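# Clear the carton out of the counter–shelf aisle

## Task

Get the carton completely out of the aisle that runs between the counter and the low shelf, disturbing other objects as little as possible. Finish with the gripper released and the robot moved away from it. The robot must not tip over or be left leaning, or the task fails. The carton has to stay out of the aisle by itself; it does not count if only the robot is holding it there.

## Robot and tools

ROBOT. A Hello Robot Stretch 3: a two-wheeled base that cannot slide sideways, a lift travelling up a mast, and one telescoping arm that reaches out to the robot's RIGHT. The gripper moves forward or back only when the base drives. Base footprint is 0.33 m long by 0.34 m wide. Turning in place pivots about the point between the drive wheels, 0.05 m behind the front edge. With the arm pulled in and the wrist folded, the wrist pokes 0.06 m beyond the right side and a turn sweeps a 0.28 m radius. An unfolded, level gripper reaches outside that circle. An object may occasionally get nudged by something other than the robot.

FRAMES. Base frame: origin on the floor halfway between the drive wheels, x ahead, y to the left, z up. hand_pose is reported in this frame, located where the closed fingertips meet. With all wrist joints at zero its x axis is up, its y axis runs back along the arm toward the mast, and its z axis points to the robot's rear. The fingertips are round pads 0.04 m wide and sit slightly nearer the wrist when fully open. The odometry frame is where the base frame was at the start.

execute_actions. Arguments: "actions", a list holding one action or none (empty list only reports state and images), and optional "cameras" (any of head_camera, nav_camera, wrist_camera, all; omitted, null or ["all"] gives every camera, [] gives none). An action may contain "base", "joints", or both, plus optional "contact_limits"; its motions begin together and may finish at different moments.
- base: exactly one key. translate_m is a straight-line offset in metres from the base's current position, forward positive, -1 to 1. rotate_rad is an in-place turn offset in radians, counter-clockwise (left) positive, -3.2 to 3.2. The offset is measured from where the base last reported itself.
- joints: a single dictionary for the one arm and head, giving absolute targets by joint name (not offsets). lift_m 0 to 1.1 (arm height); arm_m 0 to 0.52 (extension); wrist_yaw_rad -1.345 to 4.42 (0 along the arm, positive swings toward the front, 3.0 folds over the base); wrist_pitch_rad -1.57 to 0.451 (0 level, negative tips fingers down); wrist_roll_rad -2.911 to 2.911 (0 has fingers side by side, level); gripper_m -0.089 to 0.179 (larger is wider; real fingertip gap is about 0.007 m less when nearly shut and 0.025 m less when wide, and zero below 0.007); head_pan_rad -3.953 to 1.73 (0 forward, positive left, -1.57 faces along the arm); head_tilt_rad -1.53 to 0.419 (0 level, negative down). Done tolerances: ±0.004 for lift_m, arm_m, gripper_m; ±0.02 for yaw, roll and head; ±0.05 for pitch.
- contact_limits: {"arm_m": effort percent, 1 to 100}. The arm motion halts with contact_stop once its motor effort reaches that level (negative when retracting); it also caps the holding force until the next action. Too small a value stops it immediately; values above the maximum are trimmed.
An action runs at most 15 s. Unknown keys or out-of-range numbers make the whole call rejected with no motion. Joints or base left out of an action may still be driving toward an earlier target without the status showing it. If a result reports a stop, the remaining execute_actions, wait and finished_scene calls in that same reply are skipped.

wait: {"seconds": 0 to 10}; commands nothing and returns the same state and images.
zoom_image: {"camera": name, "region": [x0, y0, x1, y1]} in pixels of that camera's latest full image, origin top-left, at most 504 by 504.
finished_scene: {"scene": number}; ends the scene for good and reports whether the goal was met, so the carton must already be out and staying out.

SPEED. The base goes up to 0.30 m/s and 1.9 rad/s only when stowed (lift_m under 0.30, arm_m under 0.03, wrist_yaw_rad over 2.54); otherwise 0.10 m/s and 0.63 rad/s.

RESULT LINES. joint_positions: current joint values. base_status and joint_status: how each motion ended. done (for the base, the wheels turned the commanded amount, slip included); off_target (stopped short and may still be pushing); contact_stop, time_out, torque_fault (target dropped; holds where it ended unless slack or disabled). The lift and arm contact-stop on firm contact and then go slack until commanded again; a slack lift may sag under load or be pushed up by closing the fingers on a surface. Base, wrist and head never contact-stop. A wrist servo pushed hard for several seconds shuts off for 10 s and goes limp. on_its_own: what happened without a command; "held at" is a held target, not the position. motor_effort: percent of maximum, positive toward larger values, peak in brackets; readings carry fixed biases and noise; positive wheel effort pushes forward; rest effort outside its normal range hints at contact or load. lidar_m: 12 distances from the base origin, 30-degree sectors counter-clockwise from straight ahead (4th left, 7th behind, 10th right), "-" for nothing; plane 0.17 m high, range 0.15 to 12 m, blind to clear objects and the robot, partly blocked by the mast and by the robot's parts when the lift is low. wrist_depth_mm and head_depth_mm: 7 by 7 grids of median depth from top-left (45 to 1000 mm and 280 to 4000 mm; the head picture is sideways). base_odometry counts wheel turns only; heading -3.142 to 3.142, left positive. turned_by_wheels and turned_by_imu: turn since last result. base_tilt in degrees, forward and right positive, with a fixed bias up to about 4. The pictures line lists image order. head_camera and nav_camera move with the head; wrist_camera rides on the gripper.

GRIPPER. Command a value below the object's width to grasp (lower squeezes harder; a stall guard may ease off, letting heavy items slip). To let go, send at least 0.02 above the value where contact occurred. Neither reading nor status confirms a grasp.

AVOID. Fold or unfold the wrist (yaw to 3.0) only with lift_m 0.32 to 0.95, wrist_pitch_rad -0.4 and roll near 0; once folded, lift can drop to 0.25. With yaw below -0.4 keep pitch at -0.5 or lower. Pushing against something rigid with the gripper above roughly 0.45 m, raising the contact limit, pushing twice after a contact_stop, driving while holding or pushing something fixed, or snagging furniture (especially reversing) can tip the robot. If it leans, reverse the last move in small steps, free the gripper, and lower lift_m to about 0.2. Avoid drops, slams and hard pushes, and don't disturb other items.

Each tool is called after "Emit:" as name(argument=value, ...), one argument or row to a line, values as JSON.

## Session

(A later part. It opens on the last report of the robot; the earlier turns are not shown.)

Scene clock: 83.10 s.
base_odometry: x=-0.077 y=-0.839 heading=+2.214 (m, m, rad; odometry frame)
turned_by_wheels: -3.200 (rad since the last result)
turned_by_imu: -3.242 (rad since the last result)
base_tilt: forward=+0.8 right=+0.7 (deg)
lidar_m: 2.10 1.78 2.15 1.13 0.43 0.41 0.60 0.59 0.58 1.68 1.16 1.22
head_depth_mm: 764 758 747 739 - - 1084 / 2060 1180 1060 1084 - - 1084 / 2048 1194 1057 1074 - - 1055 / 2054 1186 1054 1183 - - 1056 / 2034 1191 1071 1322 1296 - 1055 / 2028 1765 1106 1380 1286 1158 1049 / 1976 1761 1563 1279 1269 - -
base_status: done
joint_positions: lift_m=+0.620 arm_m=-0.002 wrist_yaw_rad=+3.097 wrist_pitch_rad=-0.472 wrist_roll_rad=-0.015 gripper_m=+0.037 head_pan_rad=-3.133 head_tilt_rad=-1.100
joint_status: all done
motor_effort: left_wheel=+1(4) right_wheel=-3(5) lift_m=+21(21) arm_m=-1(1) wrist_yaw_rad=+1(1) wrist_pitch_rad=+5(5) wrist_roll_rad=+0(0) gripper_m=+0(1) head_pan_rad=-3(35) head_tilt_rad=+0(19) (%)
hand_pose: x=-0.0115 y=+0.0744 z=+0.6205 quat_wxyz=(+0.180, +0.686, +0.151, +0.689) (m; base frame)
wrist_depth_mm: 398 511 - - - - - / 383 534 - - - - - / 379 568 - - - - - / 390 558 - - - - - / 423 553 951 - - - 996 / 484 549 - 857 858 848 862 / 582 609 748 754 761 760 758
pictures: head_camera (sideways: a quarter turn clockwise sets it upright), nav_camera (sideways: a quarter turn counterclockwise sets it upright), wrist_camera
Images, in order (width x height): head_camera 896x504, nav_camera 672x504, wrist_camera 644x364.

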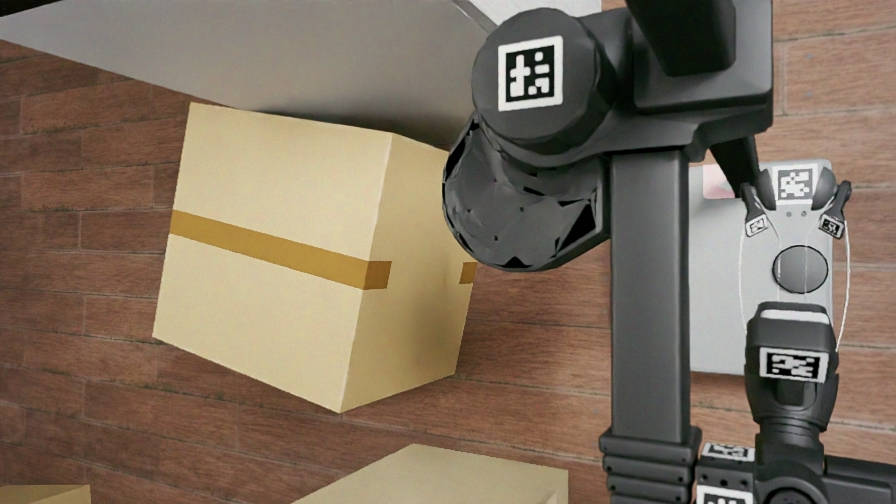

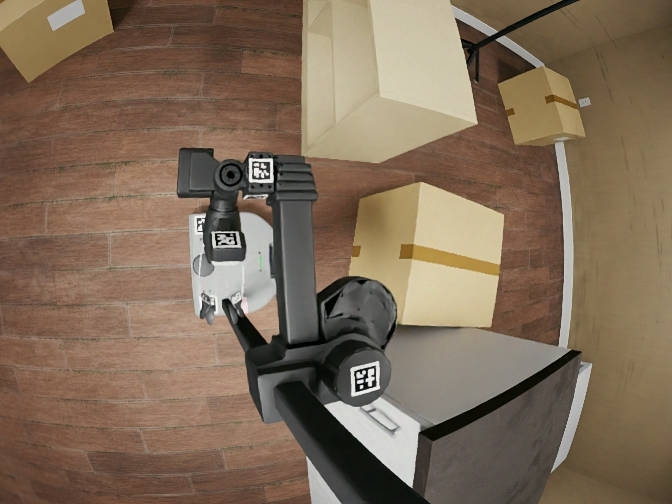

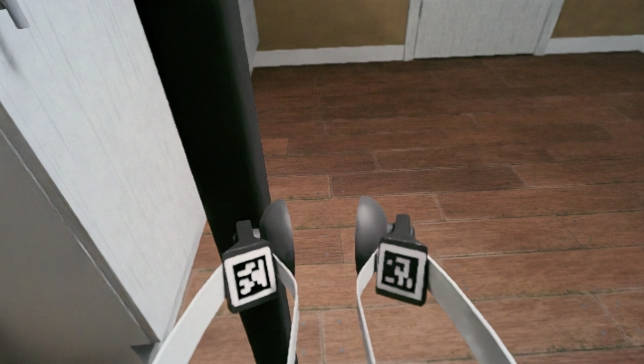

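Emit:
execute_actions(
  actions=[
    {"base":{"rotate_rad":0.5}},
  ],
  cameras=[],
)

Emit:
execute_actions(
  actions=[
    {"base":{"translate_m":0.14}},
  ],
  cameras=[],
)

Emit:
execute_actions(
  actions=[
    {"base":{"rotate_rad":-0.49}},
  ],
  cameras=["nav_camera"],
)

Emit:
execute_actions(
  actions=[
    {"base":{"translate_m":-0.55}},
  ],
)

Scene clock: 89.17 s.
base_odometry: x=-0.077 y=-0.839 heading=+2.714 (m, m, rad; odometry frame)
turned_by_wheels: +0.500 (rad since the last result)
turned_by_imu: +0.507 (rad since the last result)
base_tilt: forward=+0.8 right=+0.7 (deg)
lidar_m: 1.78 2.14 1.22 0.44 0.41 0.60 0.60 0.58 1.67 1.15 1.21 2.10
head_depth_mm: 2050 1792 1063 996 - - 1087 / 2058 1796 1066 1077 - - 1082 / 1959 1766 1116 1209 - - 1057 / 1971 1721 1520 1432 - - 1054 / 2024 944 1015 1318 1296 - 1056 / 1936 923 864 1340 1292 1152 1054 / 1955 920 1120 1365 1287 - -
base_status: done
joint_positions: lift_m=+0.620 arm_m=-0.002 wrist_yaw_rad=+3.097 wrist_pitch_rad=-0.472 wrist_roll_rad=-0.015 gripper_m=+0.037 head_pan_rad=-3.133 head_tilt_rad=-1.100
joint_status: not commanded
motor_effort: left_wheel=-3(5) right_wheel=+2(5) lift_m=+21(21) arm_m=-1(1) wrist_yaw_rad=+1(1) wrist_pitch_rad=+5(5) wrist_roll_rad=+0(0) gripper_m=+0(0) head_pan_rad=-2(4) head_tilt_rad=+0(0) (%)
hand_pose: x=-0.0115 y=+0.0744 z=+0.6205 quat_wxyz=(+0.180, +0.686, +0.151, +0.689) (m; base frame)
wrist_depth_mm: 512 462 489 659 - - - / 608 507 520 721 - - - / 659 578 - 790 - - - / 574 674 - 888 - - - / 589 734 706 995 - - 989 / 610 778 - 875 838 849 825 / 641 747 764 763 771 738 756
pictures: none
No camera images: the call's "cameras" was empty. Leave "cameras" out to get every camera's image.

Scene clock: 91.70 s.
base_odometry: x=-0.204 y=-0.781 heading=+2.714 (m, m, rad; odometry frame)
turned_by_wheels: +0.000 (rad since the last result)
turned_by_imu: +0.001 (rad since the last result)
base_tilt: forward=+0.9 right=+0.8 (deg)
lidar_m: 1.64 2.07 1.69 0.61 0.50 0.71 0.72 1.21 1.75 1.16 1.64 1.98
head_depth_mm: 2052 1202 1063 1142 - - 1086 / 2045 1200 1098 1270 - - 1086 / 2007 1774 1206 1423 - - 1054 / 2050 1711 1517 1434 - - 1052 / 2026 985 1187 1388 1289 - 1050 / 1064 944 1165 1384 1282 1154 1055 / 1063 956 1430 1401 1288 - -
base_status: done
joint_positions: lift_m=+0.620 arm_m=-0.002 wrist_yaw_rad=+3.097 wrist_pitch_rad=-0.472 wrist_roll_rad=-0.015 gripper_m=+0.037 head_pan_rad=-3.133 head_tilt_rad=-1.100
joint_status: not commanded
motor_effort: left_wheel=-2(3) right_wheel=+2(5) lift_m=+21(21) arm_m=-1(0) wrist_yaw_rad=+1(1) wrist_pitch_rad=+5(6) wrist_roll_rad=+0(0) gripper_m=+0(1) head_pan_rad=-3(4) head_tilt_rad=+0(0) (%)
hand_pose: x=-0.0115 y=+0.0744 z=+0.6205 quat_wxyz=(+0.180, +0.686, +0.151, +0.689) (m; base frame)
wrist_depth_mm: 410 424 678 927 - - - / 469 449 737 986 - - - / 559 501 - - - - - / 680 554 - - - - - / 700 657 664 - - 986 978 / 724 845 - 876 840 881 870 / 756 776 764 769 765 752 744
pictures: none
No camera images: the call's "cameras" was empty. Leave "cameras" out to get every camera's image.

Scene clock: 93.47 s.
base_odometry: x=-0.204 y=-0.781 heading=+2.224 (m, m, rad; odometry frame)
turned_by_wheels: -0.490 (rad since the last result)
turned_by_imu: -0.496 (rad since the last result)
base_tilt: forward=+0.8 right=+0.8 (deg)
lidar_m: 1.98 1.64 2.05 1.51 0.59 0.48 0.70 0.72 1.21 1.75 1.16 1.64
head_depth_mm: 618 571 622 811 - - 1086 / 881 857 837 881 - - 1083 / 2038 1203 1115 1308 - - 1054 / 2057 1190 1110 1360 - - 1059 / 2034 1190 1108 1385 1289 - 1051 / 2024 1258 1158 1405 1291 1152 1052 / 2025 1768 1558 1374 1289 - -
base_status: done
joint_positions: lift_m=+0.620 arm_m=-0.002 wrist_yaw_rad=+3.097 wrist_pitch_rad=-0.472 wrist_roll_rad=-0.015 gripper_m=+0.037 head_pan_rad=-3.133 head_tilt_rad=-1.100
joint_status: not commanded
motor_effort: left_wheel=+2(5) right_wheel=-3(6) lift_m=+21(21) arm_m=-1(1) wrist_yaw_rad=+1(1) wrist_pitch_rad=+5(6) wrist_roll_rad=+0(0) gripper_m=+0(0) head_pan_rad=-4(3) head_tilt_rad=-1(1) (%)
hand_pose: x=-0.0115 y=+0.0744 z=+0.6205 quat_wxyz=(+0.180, +0.686, +0.151, +0.689) (m; base frame)
wrist_depth_mm: 541 709 - - - - - / 536 769 - - - - - / 519 796 - - - - - / 527 782 - - - - - / 523 784 - - - - 962 / 518 836 - 878 857 860 835 / 518 768 770 765 761 763 746
pictures: nav_camera (sideways: a quarter turn counterclockwise sets it upright)
Images, in order (width x height): nav_camera 672x504.

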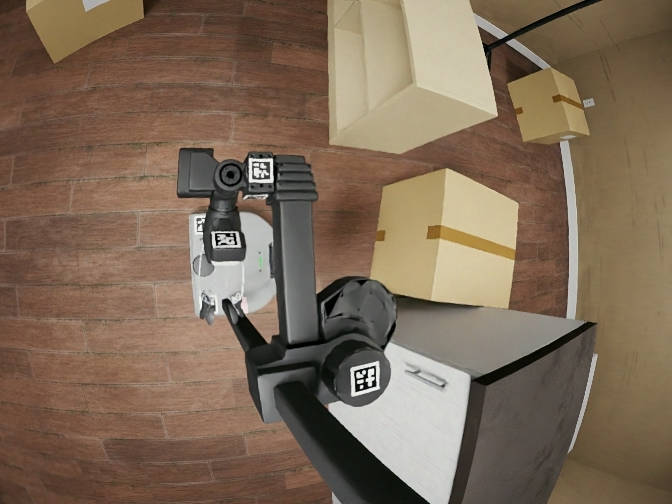

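Scene clock: 100.03 s.
base_odometry: x=+0.130 y=-1.218 heading=+2.223 (m, m, rad; odometry frame)
turned_by_wheels: -0.001 (rad since the last result)
turned_by_imu: -0.007 (rad since the last result)
base_tilt: forward=+0.8 right=+0.7 (deg)
lidar_m: 2.17 2.18 0.22 0.21 0.22 0.28 0.27 0.30 0.49 0.47 1.45 1.48
head_depth_mm: 2014 1791 594 585 - - 567 / 2018 1799 1574 1189 - - 822 / 2010 1788 1064 980 - - 1056 / 2027 1776 1055 961 943 - 1056 / 2018 1779 1055 947 894 - 1048 / 2015 1774 1053 943 925 1146 1050 / 2015 1778 1569 1382 1254 - -
base_status: translate_m off_target (by the wheels' count: -0.5497 of -0.5500)
joint_positions: lift_m=+0.620 arm_m=-0.002 wrist_yaw_rad=+3.097 wrist_pitch_rad=-0.472 wrist_roll_rad=-0.015 gripper_m=+0.037 head_pan_rad=-3.134 head_tilt_rad=-1.097
joint_status: not commanded
on_its_own: left_wheel is at rest, and its effort (-35) is outside its rest range (-18 to +18)
motor_effort: left_wheel=-35(55) right_wheel=-16(37) lift_m=+21(21) arm_m=-1(0) wrist_yaw_rad=+0(0) wrist_pitch_rad=+6(5) wrist_roll_rad=+0(0) gripper_m=+0(0) head_pan_rad=-2(3) head_tilt_rad=-2(1) (%)
hand_pose: x=-0.0115 y=+0.0744 z=+0.6205 quat_wxyz=(+0.180, +0.686, +0.151, +0.689) (m; base frame)
wrist_depth_mm: 229 229 235 237 238 276 - / 250 254 259 259 263 - - / 278 280 - 290 293 - - / 312 319 - 322 330 - - / 348 356 362 372 384 - 945 / 404 414 - 425 470 871 852 / 343 468 509 514 652 757 741
pictures: head_camera (sideways: a quarter turn clockwise sets it upright), nav_camera (sideways: a quarter turn counterclockwise sets it upright), wrist_camera
Images, in order (width x height): head_camera 896x504, nav_camera 672x504, wrist_camera 644x364.

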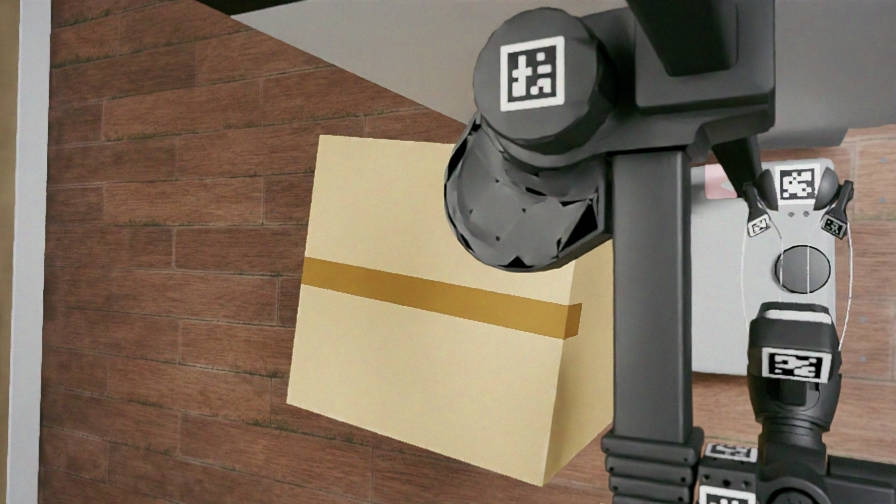

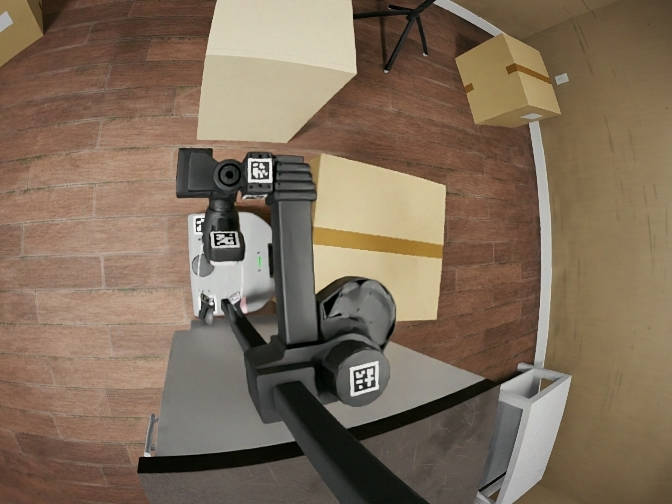

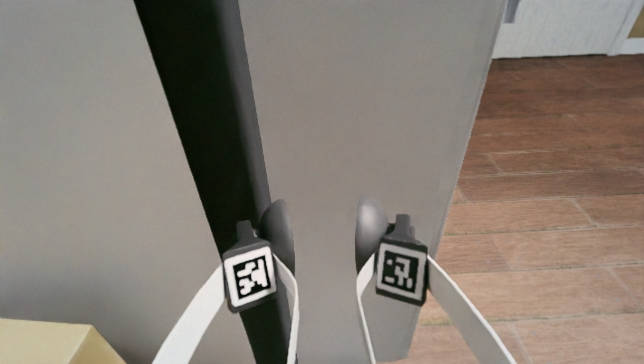

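The carton is sliding again.

Emit:
execute_actions(
  actions=[
    {"base":{"translate_m":-0.4}},
  ],
)

Scene clock: 106.43 s.
base_odometry: x=+0.373 y=-1.535 heading=+2.223 (m, m, rad; odometry frame)
turned_by_wheels: +0.000 (rad since the last result)
turned_by_imu: -0.001 (rad since the last result)
base_tilt: forward=+0.9 right=+0.8 (deg)
lidar_m: 2.55 0.31 0.23 0.22 2.13 0.30 0.27 0.27 0.34 0.47 0.49 1.73
head_depth_mm: 1770 1800 1582 1431 - - 589 / 1774 1802 1591 1441 - - 855 / 1770 1786 1589 1446 - - 1055 / 1779 1786 1059 964 947 - 1052 / 1775 1773 1051 944 881 - 1052 / 1774 1776 1051 943 875 1155 1049 / 1782 1768 1561 954 861 - -
base_status: translate_m off_target (by the wheels' count: -0.3997 of -0.4000)
joint_positions: lift_m=+0.620 arm_m=-0.002 wrist_yaw_rad=+3.097 wrist_pitch_rad=-0.472 wrist_roll_rad=-0.015 gripper_m=+0.037 head_pan_rad=-3.134 head_tilt_rad=-1.097
joint_status: not commanded
on_its_own: left_wheel is at rest, and its effort (-27) is outside its rest range (-18 to +18); right_wheel is at rest, and its effort (-23) is outside its rest range (-18 to +18)
motor_effort: left_wheel=-27(44) right_wheel=-23(33) lift_m=+21(21) arm_m=+0(0) wrist_yaw_rad=+1(1) wrist_pitch_rad=+5(6) wrist_roll_rad=+0(0) gripper_m=+0(0) head_pan_rad=-3(3) head_tilt_rad=-2(2) (%)
hand_pose: x=-0.0115 y=+0.0744 z=+0.6205 quat_wxyz=(+0.180, +0.686, +0.151, +0.689) (m; base frame)
wrist_depth_mm: - - 247 242 246 253 253 / - - - 268 273 277 278 / - - - 295 302 307 311 / - - - 335 341 346 352 / - - - 381 382 398 403 / 915 915 - 450 472 469 474 / 768 773 767 532 546 554 563
pictures: head_camera (sideways: a quarter turn clockwise sets it upright), nav_camera (sideways: a quarter turn counterclockwise sets it upright), wrist_camera
Images, in order (width x height): head_camera 896x504, nav_camera 672x504, wrist_camera 644x364.

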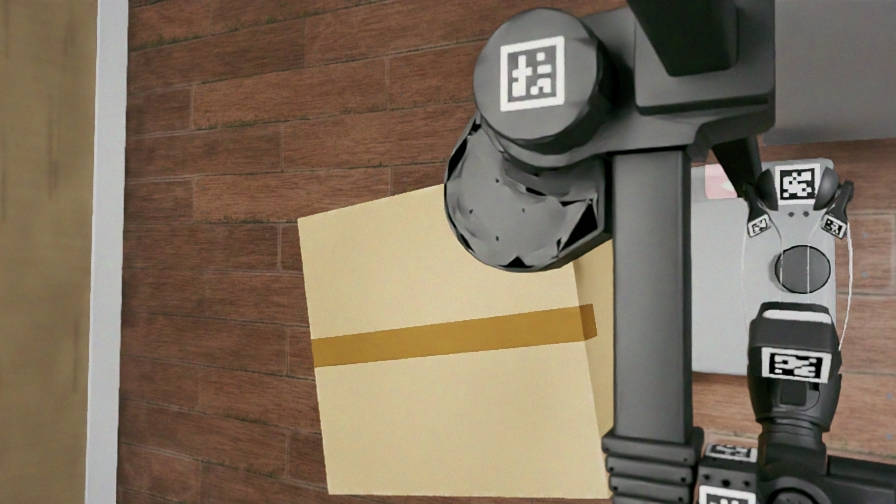

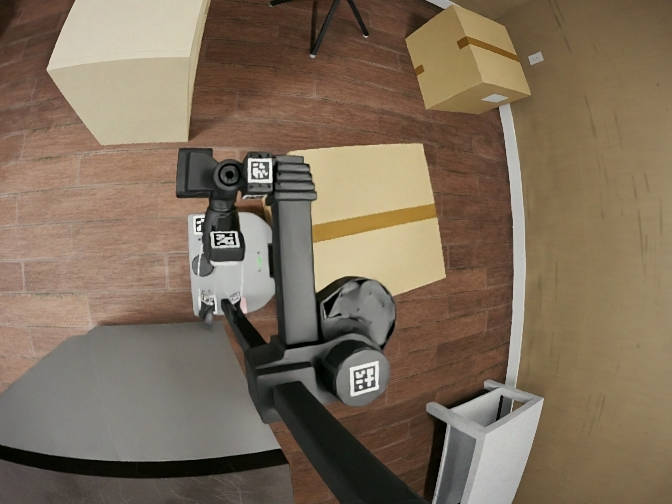

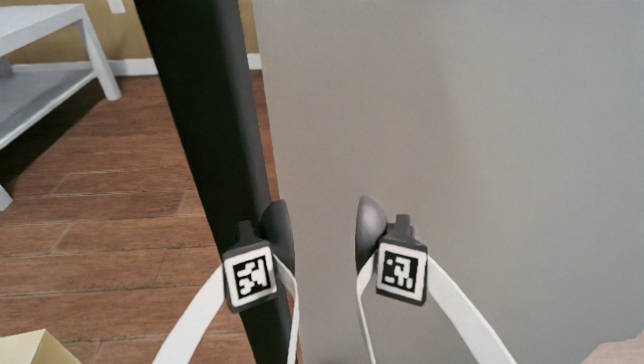

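Emit:
execute_actions(
  actions=[
    {"base":{"translate_m":-0.13}},
  ],
  cameras=[],
)

Emit:
execute_actions(
  actions=[
    {"base":{"translate_m":0.4}},
  ],
  cameras=["nav_camera"],
)

Scene clock: 112.30 s.
base_odometry: x=+0.451 y=-1.639 heading=+2.223 (m, m, rad; odometry frame)
turned_by_wheels: +0.000 (rad since the last result)
turned_by_imu: +0.000 (rad since the last result)
base_tilt: forward=+0.8 right=+0.7 (deg)
lidar_m: 2.68 0.31 0.24 0.31 2.14 0.31 0.27 0.27 0.31 1.08 0.51 0.67
head_depth_mm: 1653 1801 1592 1433 - - 1089 / 1653 1813 1593 1440 - - 1081 / 1646 1786 1592 1464 - - 1057 / 1653 1782 1074 963 959 - 1056 / 1657 1784 1056 943 882 - 1052 / 1646 1769 1568 945 865 1154 1051 / 1663 1759 1561 940 867 - -
base_status: translate_m off_target (by the wheels' count: -0.1297 of -0.1300)
joint_positions: lift_m=+0.620 arm_m=-0.002 wrist_yaw_rad=+3.097 wrist_pitch_rad=-0.472 wrist_roll_rad=-0.015 gripper_m=+0.037 head_pan_rad=-3.134 head_tilt_rad=-1.097
joint_status: not commanded
on_its_own: left_wheel is at rest, and its effort (-24) is outside its rest range (-18 to +18); right_wheel is at rest, and its effort (-28) is outside its rest range (-18 to +18)
motor_effort: left_wheel=-24(36) right_wheel=-28(39) lift_m=+20(21) arm_m=+0(0) wrist_yaw_rad=+1(1) wrist_pitch_rad=+6(6) wrist_roll_rad=+0(0) gripper_m=-1(0) head_pan_rad=-2(3) head_tilt_rad=-2(2) (%)
hand_pose: x=-0.0115 y=+0.0744 z=+0.6205 quat_wxyz=(+0.180, +0.686, +0.151, +0.689) (m; base frame)
wrist_depth_mm: - - - - 298 252 254 / - - - - 307 278 284 / - - - - 321 311 313 / - - - - 358 350 358 / - - - - 388 402 410 / 915 894 - 856 492 463 478 / 777 779 755 751 568 576 591
pictures: none
No camera images: the call's "cameras" was empty. Leave "cameras" out to get every camera's image.

Scene clock: 117.50 s.
base_odometry: x=+0.209 y=-1.321 heading=+2.223 (m, m, rad; odometry frame)
turned_by_wheels: +0.000 (rad since the last result)
turned_by_imu: +0.002 (rad since the last result)
base_tilt: forward=+0.8 right=+0.8 (deg)
lidar_m: 2.30 0.30 0.22 0.21 0.22 0.31 0.66 0.66 0.49 0.47 0.49 1.54
head_depth_mm: 1957 1798 1591 594 - - 575 / 1976 1783 1581 1439 - - 833 / 1974 1795 1534 1441 - - 1055 / 1970 1194 1093 1352 1259 - 1057 / 1956 1193 1076 1328 1291 - 1054 / 1951 1194 1050 1266 1288 1153 1051 / 1955 1698 1483 1401 1279 - -
base_status: done
joint_positions: lift_m=+0.620 arm_m=-0.002 wrist_yaw_rad=+3.097 wrist_pitch_rad=-0.472 wrist_roll_rad=-0.015 gripper_m=+0.037 head_pan_rad=-3.134 head_tilt_rad=-1.097
joint_status: not commanded
motor_effort: left_wheel=-1(22) right_wheel=+0(26) lift_m=+21(21) arm_m=-1(1) wrist_yaw_rad=+1(1) wrist_pitch_rad=+6(5) wrist_roll_rad=+0(0) gripper_m=+0(0) head_pan_rad=-2(2) head_tilt_rad=-2(2) (%)
hand_pose: x=-0.0115 y=+0.0744 z=+0.6205 quat_wxyz=(+0.180, +0.686, +0.151, +0.689) (m; base frame)
wrist_depth_mm: 230 232 237 238 241 244 248 / 253 256 260 263 266 268 273 / 282 280 - 291 295 301 315 / 313 317 - 326 337 336 - / 354 357 362 375 368 386 975 / 841 418 - 436 462 462 854 / 783 495 512 527 536 750 757
pictures: nav_camera (sideways: a quarter turn counterclockwise sets it upright)
Images, in order (width x height): nav_camera 672x504.

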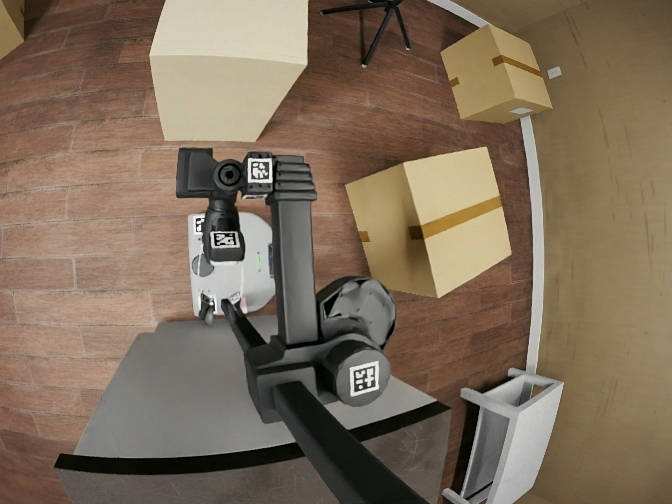

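Emit:
finished_scene(
  scene=2,
)

The scene is finished: the task was done.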